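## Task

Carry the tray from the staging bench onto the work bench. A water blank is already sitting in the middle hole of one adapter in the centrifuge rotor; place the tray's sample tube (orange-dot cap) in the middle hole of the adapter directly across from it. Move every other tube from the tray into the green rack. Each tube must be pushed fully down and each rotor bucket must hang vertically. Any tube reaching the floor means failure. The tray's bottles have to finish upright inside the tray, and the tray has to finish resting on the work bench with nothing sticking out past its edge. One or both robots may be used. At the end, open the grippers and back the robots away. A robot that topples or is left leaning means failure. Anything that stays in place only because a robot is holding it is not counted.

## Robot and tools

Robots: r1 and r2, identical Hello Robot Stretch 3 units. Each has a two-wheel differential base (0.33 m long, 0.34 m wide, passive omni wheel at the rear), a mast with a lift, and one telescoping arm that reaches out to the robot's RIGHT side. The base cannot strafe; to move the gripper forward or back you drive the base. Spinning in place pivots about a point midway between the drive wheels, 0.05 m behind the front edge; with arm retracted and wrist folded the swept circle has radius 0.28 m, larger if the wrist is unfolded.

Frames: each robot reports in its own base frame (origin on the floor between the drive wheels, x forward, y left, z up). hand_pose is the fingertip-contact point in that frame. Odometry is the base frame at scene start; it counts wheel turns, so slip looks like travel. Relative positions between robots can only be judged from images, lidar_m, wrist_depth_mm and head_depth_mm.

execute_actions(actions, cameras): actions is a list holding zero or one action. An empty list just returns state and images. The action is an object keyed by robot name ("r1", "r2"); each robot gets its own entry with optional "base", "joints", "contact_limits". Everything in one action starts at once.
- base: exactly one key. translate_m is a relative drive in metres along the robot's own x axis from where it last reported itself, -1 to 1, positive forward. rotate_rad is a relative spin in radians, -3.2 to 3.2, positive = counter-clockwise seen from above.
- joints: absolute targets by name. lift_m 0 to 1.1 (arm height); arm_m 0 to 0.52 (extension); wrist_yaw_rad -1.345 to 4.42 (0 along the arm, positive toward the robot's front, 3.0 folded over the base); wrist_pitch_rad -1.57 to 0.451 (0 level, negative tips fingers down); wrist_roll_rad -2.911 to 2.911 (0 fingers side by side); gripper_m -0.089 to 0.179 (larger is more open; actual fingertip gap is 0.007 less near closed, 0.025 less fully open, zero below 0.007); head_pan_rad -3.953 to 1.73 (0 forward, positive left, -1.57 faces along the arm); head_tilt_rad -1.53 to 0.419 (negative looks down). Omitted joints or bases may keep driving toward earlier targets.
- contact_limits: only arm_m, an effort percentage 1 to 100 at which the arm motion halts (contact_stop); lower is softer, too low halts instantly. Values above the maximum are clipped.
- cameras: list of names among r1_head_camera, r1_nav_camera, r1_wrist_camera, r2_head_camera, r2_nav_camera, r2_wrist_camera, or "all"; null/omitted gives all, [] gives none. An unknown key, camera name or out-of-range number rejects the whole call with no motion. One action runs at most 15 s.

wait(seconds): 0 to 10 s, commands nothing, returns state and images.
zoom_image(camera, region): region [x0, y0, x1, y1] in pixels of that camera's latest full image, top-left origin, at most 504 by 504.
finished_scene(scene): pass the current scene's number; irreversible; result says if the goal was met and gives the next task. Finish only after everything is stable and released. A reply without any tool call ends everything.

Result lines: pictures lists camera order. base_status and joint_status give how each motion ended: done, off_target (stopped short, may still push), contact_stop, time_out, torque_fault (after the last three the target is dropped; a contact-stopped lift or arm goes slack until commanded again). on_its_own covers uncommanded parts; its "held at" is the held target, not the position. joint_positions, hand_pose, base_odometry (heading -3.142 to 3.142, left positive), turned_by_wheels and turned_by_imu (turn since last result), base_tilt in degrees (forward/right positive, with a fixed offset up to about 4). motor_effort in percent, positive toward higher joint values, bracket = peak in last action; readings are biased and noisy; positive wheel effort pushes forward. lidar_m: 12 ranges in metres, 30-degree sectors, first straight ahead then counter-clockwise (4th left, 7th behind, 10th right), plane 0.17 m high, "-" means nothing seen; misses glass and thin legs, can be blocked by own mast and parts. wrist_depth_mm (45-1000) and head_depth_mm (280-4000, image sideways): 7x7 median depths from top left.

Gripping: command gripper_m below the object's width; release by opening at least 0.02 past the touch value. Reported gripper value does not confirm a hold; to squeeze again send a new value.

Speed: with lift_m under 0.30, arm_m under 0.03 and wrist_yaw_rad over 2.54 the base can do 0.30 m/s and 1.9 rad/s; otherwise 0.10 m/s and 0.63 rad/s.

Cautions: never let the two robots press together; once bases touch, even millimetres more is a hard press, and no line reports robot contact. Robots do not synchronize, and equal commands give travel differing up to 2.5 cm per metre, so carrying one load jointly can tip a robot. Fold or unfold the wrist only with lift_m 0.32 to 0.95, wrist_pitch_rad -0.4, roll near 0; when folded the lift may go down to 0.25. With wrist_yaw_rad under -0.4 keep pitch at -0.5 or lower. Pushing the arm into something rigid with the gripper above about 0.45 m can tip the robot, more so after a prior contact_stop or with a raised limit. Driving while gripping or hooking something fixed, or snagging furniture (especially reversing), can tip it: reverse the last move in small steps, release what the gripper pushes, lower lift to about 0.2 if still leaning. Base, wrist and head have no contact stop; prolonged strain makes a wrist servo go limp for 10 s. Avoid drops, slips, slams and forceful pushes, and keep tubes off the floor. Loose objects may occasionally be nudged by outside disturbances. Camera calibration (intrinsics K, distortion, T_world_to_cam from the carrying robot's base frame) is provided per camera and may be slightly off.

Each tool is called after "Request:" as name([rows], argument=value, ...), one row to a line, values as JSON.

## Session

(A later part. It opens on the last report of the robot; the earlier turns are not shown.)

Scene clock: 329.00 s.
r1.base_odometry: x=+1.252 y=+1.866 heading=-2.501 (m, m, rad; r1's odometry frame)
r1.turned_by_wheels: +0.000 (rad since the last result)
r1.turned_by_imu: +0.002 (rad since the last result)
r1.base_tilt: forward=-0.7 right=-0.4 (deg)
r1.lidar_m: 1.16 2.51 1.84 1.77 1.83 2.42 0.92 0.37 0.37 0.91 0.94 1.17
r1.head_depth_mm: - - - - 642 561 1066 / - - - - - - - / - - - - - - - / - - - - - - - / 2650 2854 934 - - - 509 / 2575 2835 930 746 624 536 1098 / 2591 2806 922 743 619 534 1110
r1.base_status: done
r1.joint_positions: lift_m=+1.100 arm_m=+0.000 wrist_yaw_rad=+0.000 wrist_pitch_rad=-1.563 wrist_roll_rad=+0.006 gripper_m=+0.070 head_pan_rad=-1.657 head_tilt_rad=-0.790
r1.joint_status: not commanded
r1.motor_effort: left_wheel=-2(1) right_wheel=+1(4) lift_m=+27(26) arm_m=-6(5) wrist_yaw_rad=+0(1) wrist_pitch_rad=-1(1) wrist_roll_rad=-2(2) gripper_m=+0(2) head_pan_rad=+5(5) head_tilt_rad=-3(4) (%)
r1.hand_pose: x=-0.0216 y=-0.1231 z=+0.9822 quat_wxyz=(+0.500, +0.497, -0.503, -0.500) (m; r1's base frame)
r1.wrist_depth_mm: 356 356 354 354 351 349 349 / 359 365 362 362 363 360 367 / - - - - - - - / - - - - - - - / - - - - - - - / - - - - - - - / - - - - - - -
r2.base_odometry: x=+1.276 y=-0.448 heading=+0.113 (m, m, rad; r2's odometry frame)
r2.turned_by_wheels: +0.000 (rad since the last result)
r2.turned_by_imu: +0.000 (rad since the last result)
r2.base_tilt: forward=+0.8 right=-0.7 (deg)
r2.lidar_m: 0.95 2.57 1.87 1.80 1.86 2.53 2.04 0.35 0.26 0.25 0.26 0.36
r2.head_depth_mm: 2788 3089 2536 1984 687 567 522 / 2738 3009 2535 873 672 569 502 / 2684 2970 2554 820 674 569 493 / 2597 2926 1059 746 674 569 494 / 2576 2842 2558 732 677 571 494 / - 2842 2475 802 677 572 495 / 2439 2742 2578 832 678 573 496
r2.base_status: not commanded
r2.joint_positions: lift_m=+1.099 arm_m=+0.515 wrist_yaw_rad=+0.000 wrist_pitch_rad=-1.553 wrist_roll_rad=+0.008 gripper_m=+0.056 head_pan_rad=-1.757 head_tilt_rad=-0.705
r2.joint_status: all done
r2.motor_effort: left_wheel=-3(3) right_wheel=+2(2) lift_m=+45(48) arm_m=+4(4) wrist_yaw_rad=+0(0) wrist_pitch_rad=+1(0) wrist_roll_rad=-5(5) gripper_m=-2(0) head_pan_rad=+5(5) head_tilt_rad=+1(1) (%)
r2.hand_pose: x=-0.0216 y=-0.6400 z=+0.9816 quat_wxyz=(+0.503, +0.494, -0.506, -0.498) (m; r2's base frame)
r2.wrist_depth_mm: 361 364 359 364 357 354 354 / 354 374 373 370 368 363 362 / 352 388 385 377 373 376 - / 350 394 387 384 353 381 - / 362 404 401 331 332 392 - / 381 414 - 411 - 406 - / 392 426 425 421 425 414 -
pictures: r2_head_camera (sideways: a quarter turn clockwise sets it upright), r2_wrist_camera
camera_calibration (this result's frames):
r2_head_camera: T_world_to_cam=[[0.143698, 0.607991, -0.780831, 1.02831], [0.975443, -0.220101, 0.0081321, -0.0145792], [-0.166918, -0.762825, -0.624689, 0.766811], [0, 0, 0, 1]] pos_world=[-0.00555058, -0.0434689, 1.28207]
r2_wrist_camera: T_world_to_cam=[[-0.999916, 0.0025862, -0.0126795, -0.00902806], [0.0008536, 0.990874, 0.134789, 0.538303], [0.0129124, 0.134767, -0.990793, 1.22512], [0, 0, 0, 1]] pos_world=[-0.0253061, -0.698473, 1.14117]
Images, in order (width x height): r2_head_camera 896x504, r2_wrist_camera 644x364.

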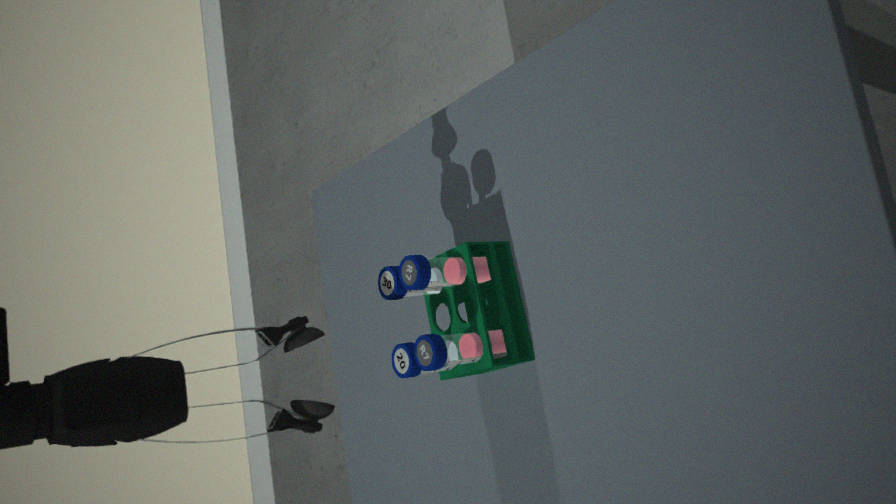

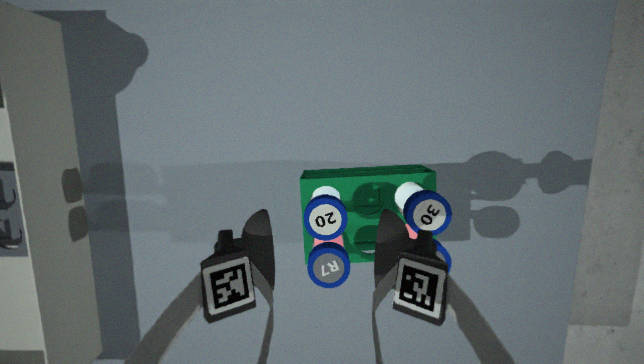

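Request:
execute_actions([
  {"r2":{"joints":{"arm_m":0.0},"base":{"translate_m":-0.3}},"r1":{"base":{"rotate_rad":0.4}}},
], cameras=[])

Request:
execute_actions([
  {"r2":{"base":{"translate_m":-0.4}},"r1":{"base":{"translate_m":0.5}}},
], cameras=[])

Request:
finished_scene(scene=2)

Scene clock: 335.87 s.
r1.base_odometry: x=+1.252 y=+1.866 heading=-2.101 (m, m, rad; r1's odometry frame)
r1.turned_by_wheels: +0.400 (rad since the last result)
r1.turned_by_imu: +0.401 (rad since the last result)
r1.base_tilt: forward=-0.7 right=-0.2 (deg)
r1.lidar_m: 2.89 1.91 1.77 1.79 2.24 2.34 0.50 0.37 0.91 0.92 1.16 1.16
r1.head_depth_mm: - - - - 641 559 489 / - - - - - - - / - - - - - - - / - - - - - - - / 2822 3029 844 - - - 1193 / 2938 3014 853 726 623 558 1173 / 3030 2976 824 683 620 567 1152
r1.base_status: done
r1.joint_positions: lift_m=+1.100 arm_m=+0.000 wrist_yaw_rad=+0.000 wrist_pitch_rad=-1.563 wrist_roll_rad=+0.006 gripper_m=+0.070 head_pan_rad=-1.657 head_tilt_rad=-0.790
r1.joint_status: not commanded
r1.motor_effort: left_wheel=-2(4) right_wheel=+1(4) lift_m=+27(27) arm_m=-5(6) wrist_yaw_rad=+0(0) wrist_pitch_rad=-1(1) wrist_roll_rad=-2(2) gripper_m=+1(1) head_pan_rad=+5(4) head_tilt_rad=-4(4) (%)
r1.hand_pose: x=-0.0216 y=-0.1231 z=+0.9822 quat_wxyz=(+0.500, +0.497, -0.503, -0.500) (m; r1's base frame)
r1.wrist_depth_mm: - - 354 353 351 354 346 / - - - - 351 360 359 / - - - - - 370 366 / - - - - - - 373 / - - - - - - - / - - - - - - - / - - - - - - -
r2.base_odometry: x=+0.978 y=-0.482 heading=+0.113 (m, m, rad; r2's odometry frame)
r2.turned_by_wheels: +0.000 (rad since the last result)
r2.turned_by_imu: +0.000 (rad since the last result)
r2.base_tilt: forward=+0.6 right=-0.7 (deg)
r2.lidar_m: 0.97 2.57 1.86 1.80 1.86 2.53 1.75 1.94 3.12 0.25 0.26 0.36
r2.head_depth_mm: - - - - 1588 1380 1185 / - - - - 1634 - - / - - - - - - - / - - - - - - - / - - - - - - - / - - - - 661 - 487 / 2534 2659 2535 830 678 573 496
r2.base_status: done
r2.joint_positions: lift_m=+1.099 arm_m=+0.000 wrist_yaw_rad=+0.001 wrist_pitch_rad=-1.553 wrist_roll_rad=+0.005 gripper_m=+0.056 head_pan_rad=-1.757 head_tilt_rad=-0.704
r2.joint_status: all done
r2.motor_effort: left_wheel=-3(8) right_wheel=+2(4) lift_m=+45(46) arm_m=-1(0) wrist_yaw_rad=+0(1) wrist_pitch_rad=+1(1) wrist_roll_rad=-4(5) gripper_m=+1(1) head_pan_rad=+5(4) head_tilt_rad=+1(1) (%)
r2.hand_pose: x=-0.0216 y=-0.1256 z=+0.9816 quat_wxyz=(+0.503, +0.494, -0.505, -0.497) (m; r2's base frame)
r2.wrist_depth_mm: 368 366 360 - - - - / 379 376 369 - - - - / - - - - - - - / - - - - - - - / - - - - - - - / - - - - - - - / - - - - - - -
pictures: none
No camera images: the call's "cameras" was empty. Leave "cameras" out to get every camera's image.

Scene clock: 341.93 s.
r1.base_odometry: x=+0.999 y=+1.434 heading=-2.101 (m, m, rad; r1's odometry frame)
r1.turned_by_wheels: +0.000 (rad since the last result)
r1.turned_by_imu: +0.003 (rad since the last result)
r1.base_tilt: forward=-0.7 right=-0.3 (deg)
r1.lidar_m: 2.56 1.70 1.57 1.59 2.00 2.80 0.85 1.15 1.11 1.12 0.81 2.48
r1.head_depth_mm: - - - - 641 1374 1155 / - - - - - - - / - - - - - - - / - - - - - - - / 2999 1239 934 - - - 1195 / 3132 1228 923 746 1492 1312 1168 / 3255 1799 914 743 1527 1309 1146
r1.base_status: done
r1.joint_positions: lift_m=+1.100 arm_m=+0.000 wrist_yaw_rad=+0.000 wrist_pitch_rad=-1.563 wrist_roll_rad=+0.006 gripper_m=+0.070 head_pan_rad=-1.657 head_tilt_rad=-0.790
r1.joint_status: not commanded
r1.motor_effort: left_wheel=-3(2) right_wheel=+1(5) lift_m=+27(27) arm_m=-5(5) wrist_yaw_rad=-1(1) wrist_pitch_rad=-1(2) wrist_roll_rad=-3(2) gripper_m=+0(0) head_pan_rad=+5(5) head_tilt_rad=-3(3) (%)
r1.hand_pose: x=-0.0216 y=-0.1231 z=+0.9822 quat_wxyz=(+0.500, +0.497, -0.503, -0.500) (m; r1's base frame)
r1.wrist_depth_mm: - - - - - - - / - - - - - - - / - - - - - - - / - - - - - - - / - - - - - - - / - - - - - - - / - - - - - - -
r2.base_odometry: x=+0.580 y=-0.527 heading=+0.113 (m, m, rad; r2's odometry frame)
r2.turned_by_wheels: +0.000 (rad since the last result)
r2.turned_by_imu: -0.001 (rad since the last result)
r2.base_tilt: forward=+0.7 right=-0.8 (deg)
r2.lidar_m: 0.98 2.56 1.86 1.79 1.85 2.52 1.35 1.60 3.13 2.99 0.99 0.49
r2.head_depth_mm: - - - - 1586 1378 1181 / - - - - 1633 - - / - - - - - - - / - - - - - - - / - - - - - - - / - - - - 1610 - 1183 / 2521 2681 2520 2016 1645 1390 1207
r2.base_status: done
r2.joint_positions: lift_m=+1.099 arm_m=+0.000 wrist_yaw_rad=+0.001 wrist_pitch_rad=-1.553 wrist_roll_rad=+0.005 gripper_m=+0.056 head_pan_rad=-1.757 head_tilt_rad=-0.704
r2.joint_status: not commanded
r2.motor_effort: left_wheel=-3(8) right_wheel=+2(2) lift_m=+45(45) arm_m=-1(1) wrist_yaw_rad=+1(0) wrist_pitch_rad=+1(1) wrist_roll_rad=-4(4) gripper_m=+1(1) head_pan_rad=+5(4) head_tilt_rad=+1(1) (%)
r2.hand_pose: x=-0.0216 y=-0.1256 z=+0.9816 quat_wxyz=(+0.503, +0.494, -0.505, -0.497) (m; r2's base frame)
r2.wrist_depth_mm: - - - - - - - / 639 - - - - - - / - - - - - - - / - - - - - - - / - - - - - - - / - - - - - - - / - - - - - - -
pictures: none
No camera images: the call's "cameras" was empty. Leave "cameras" out to get every camera's image.

The scene is finished: the task was done.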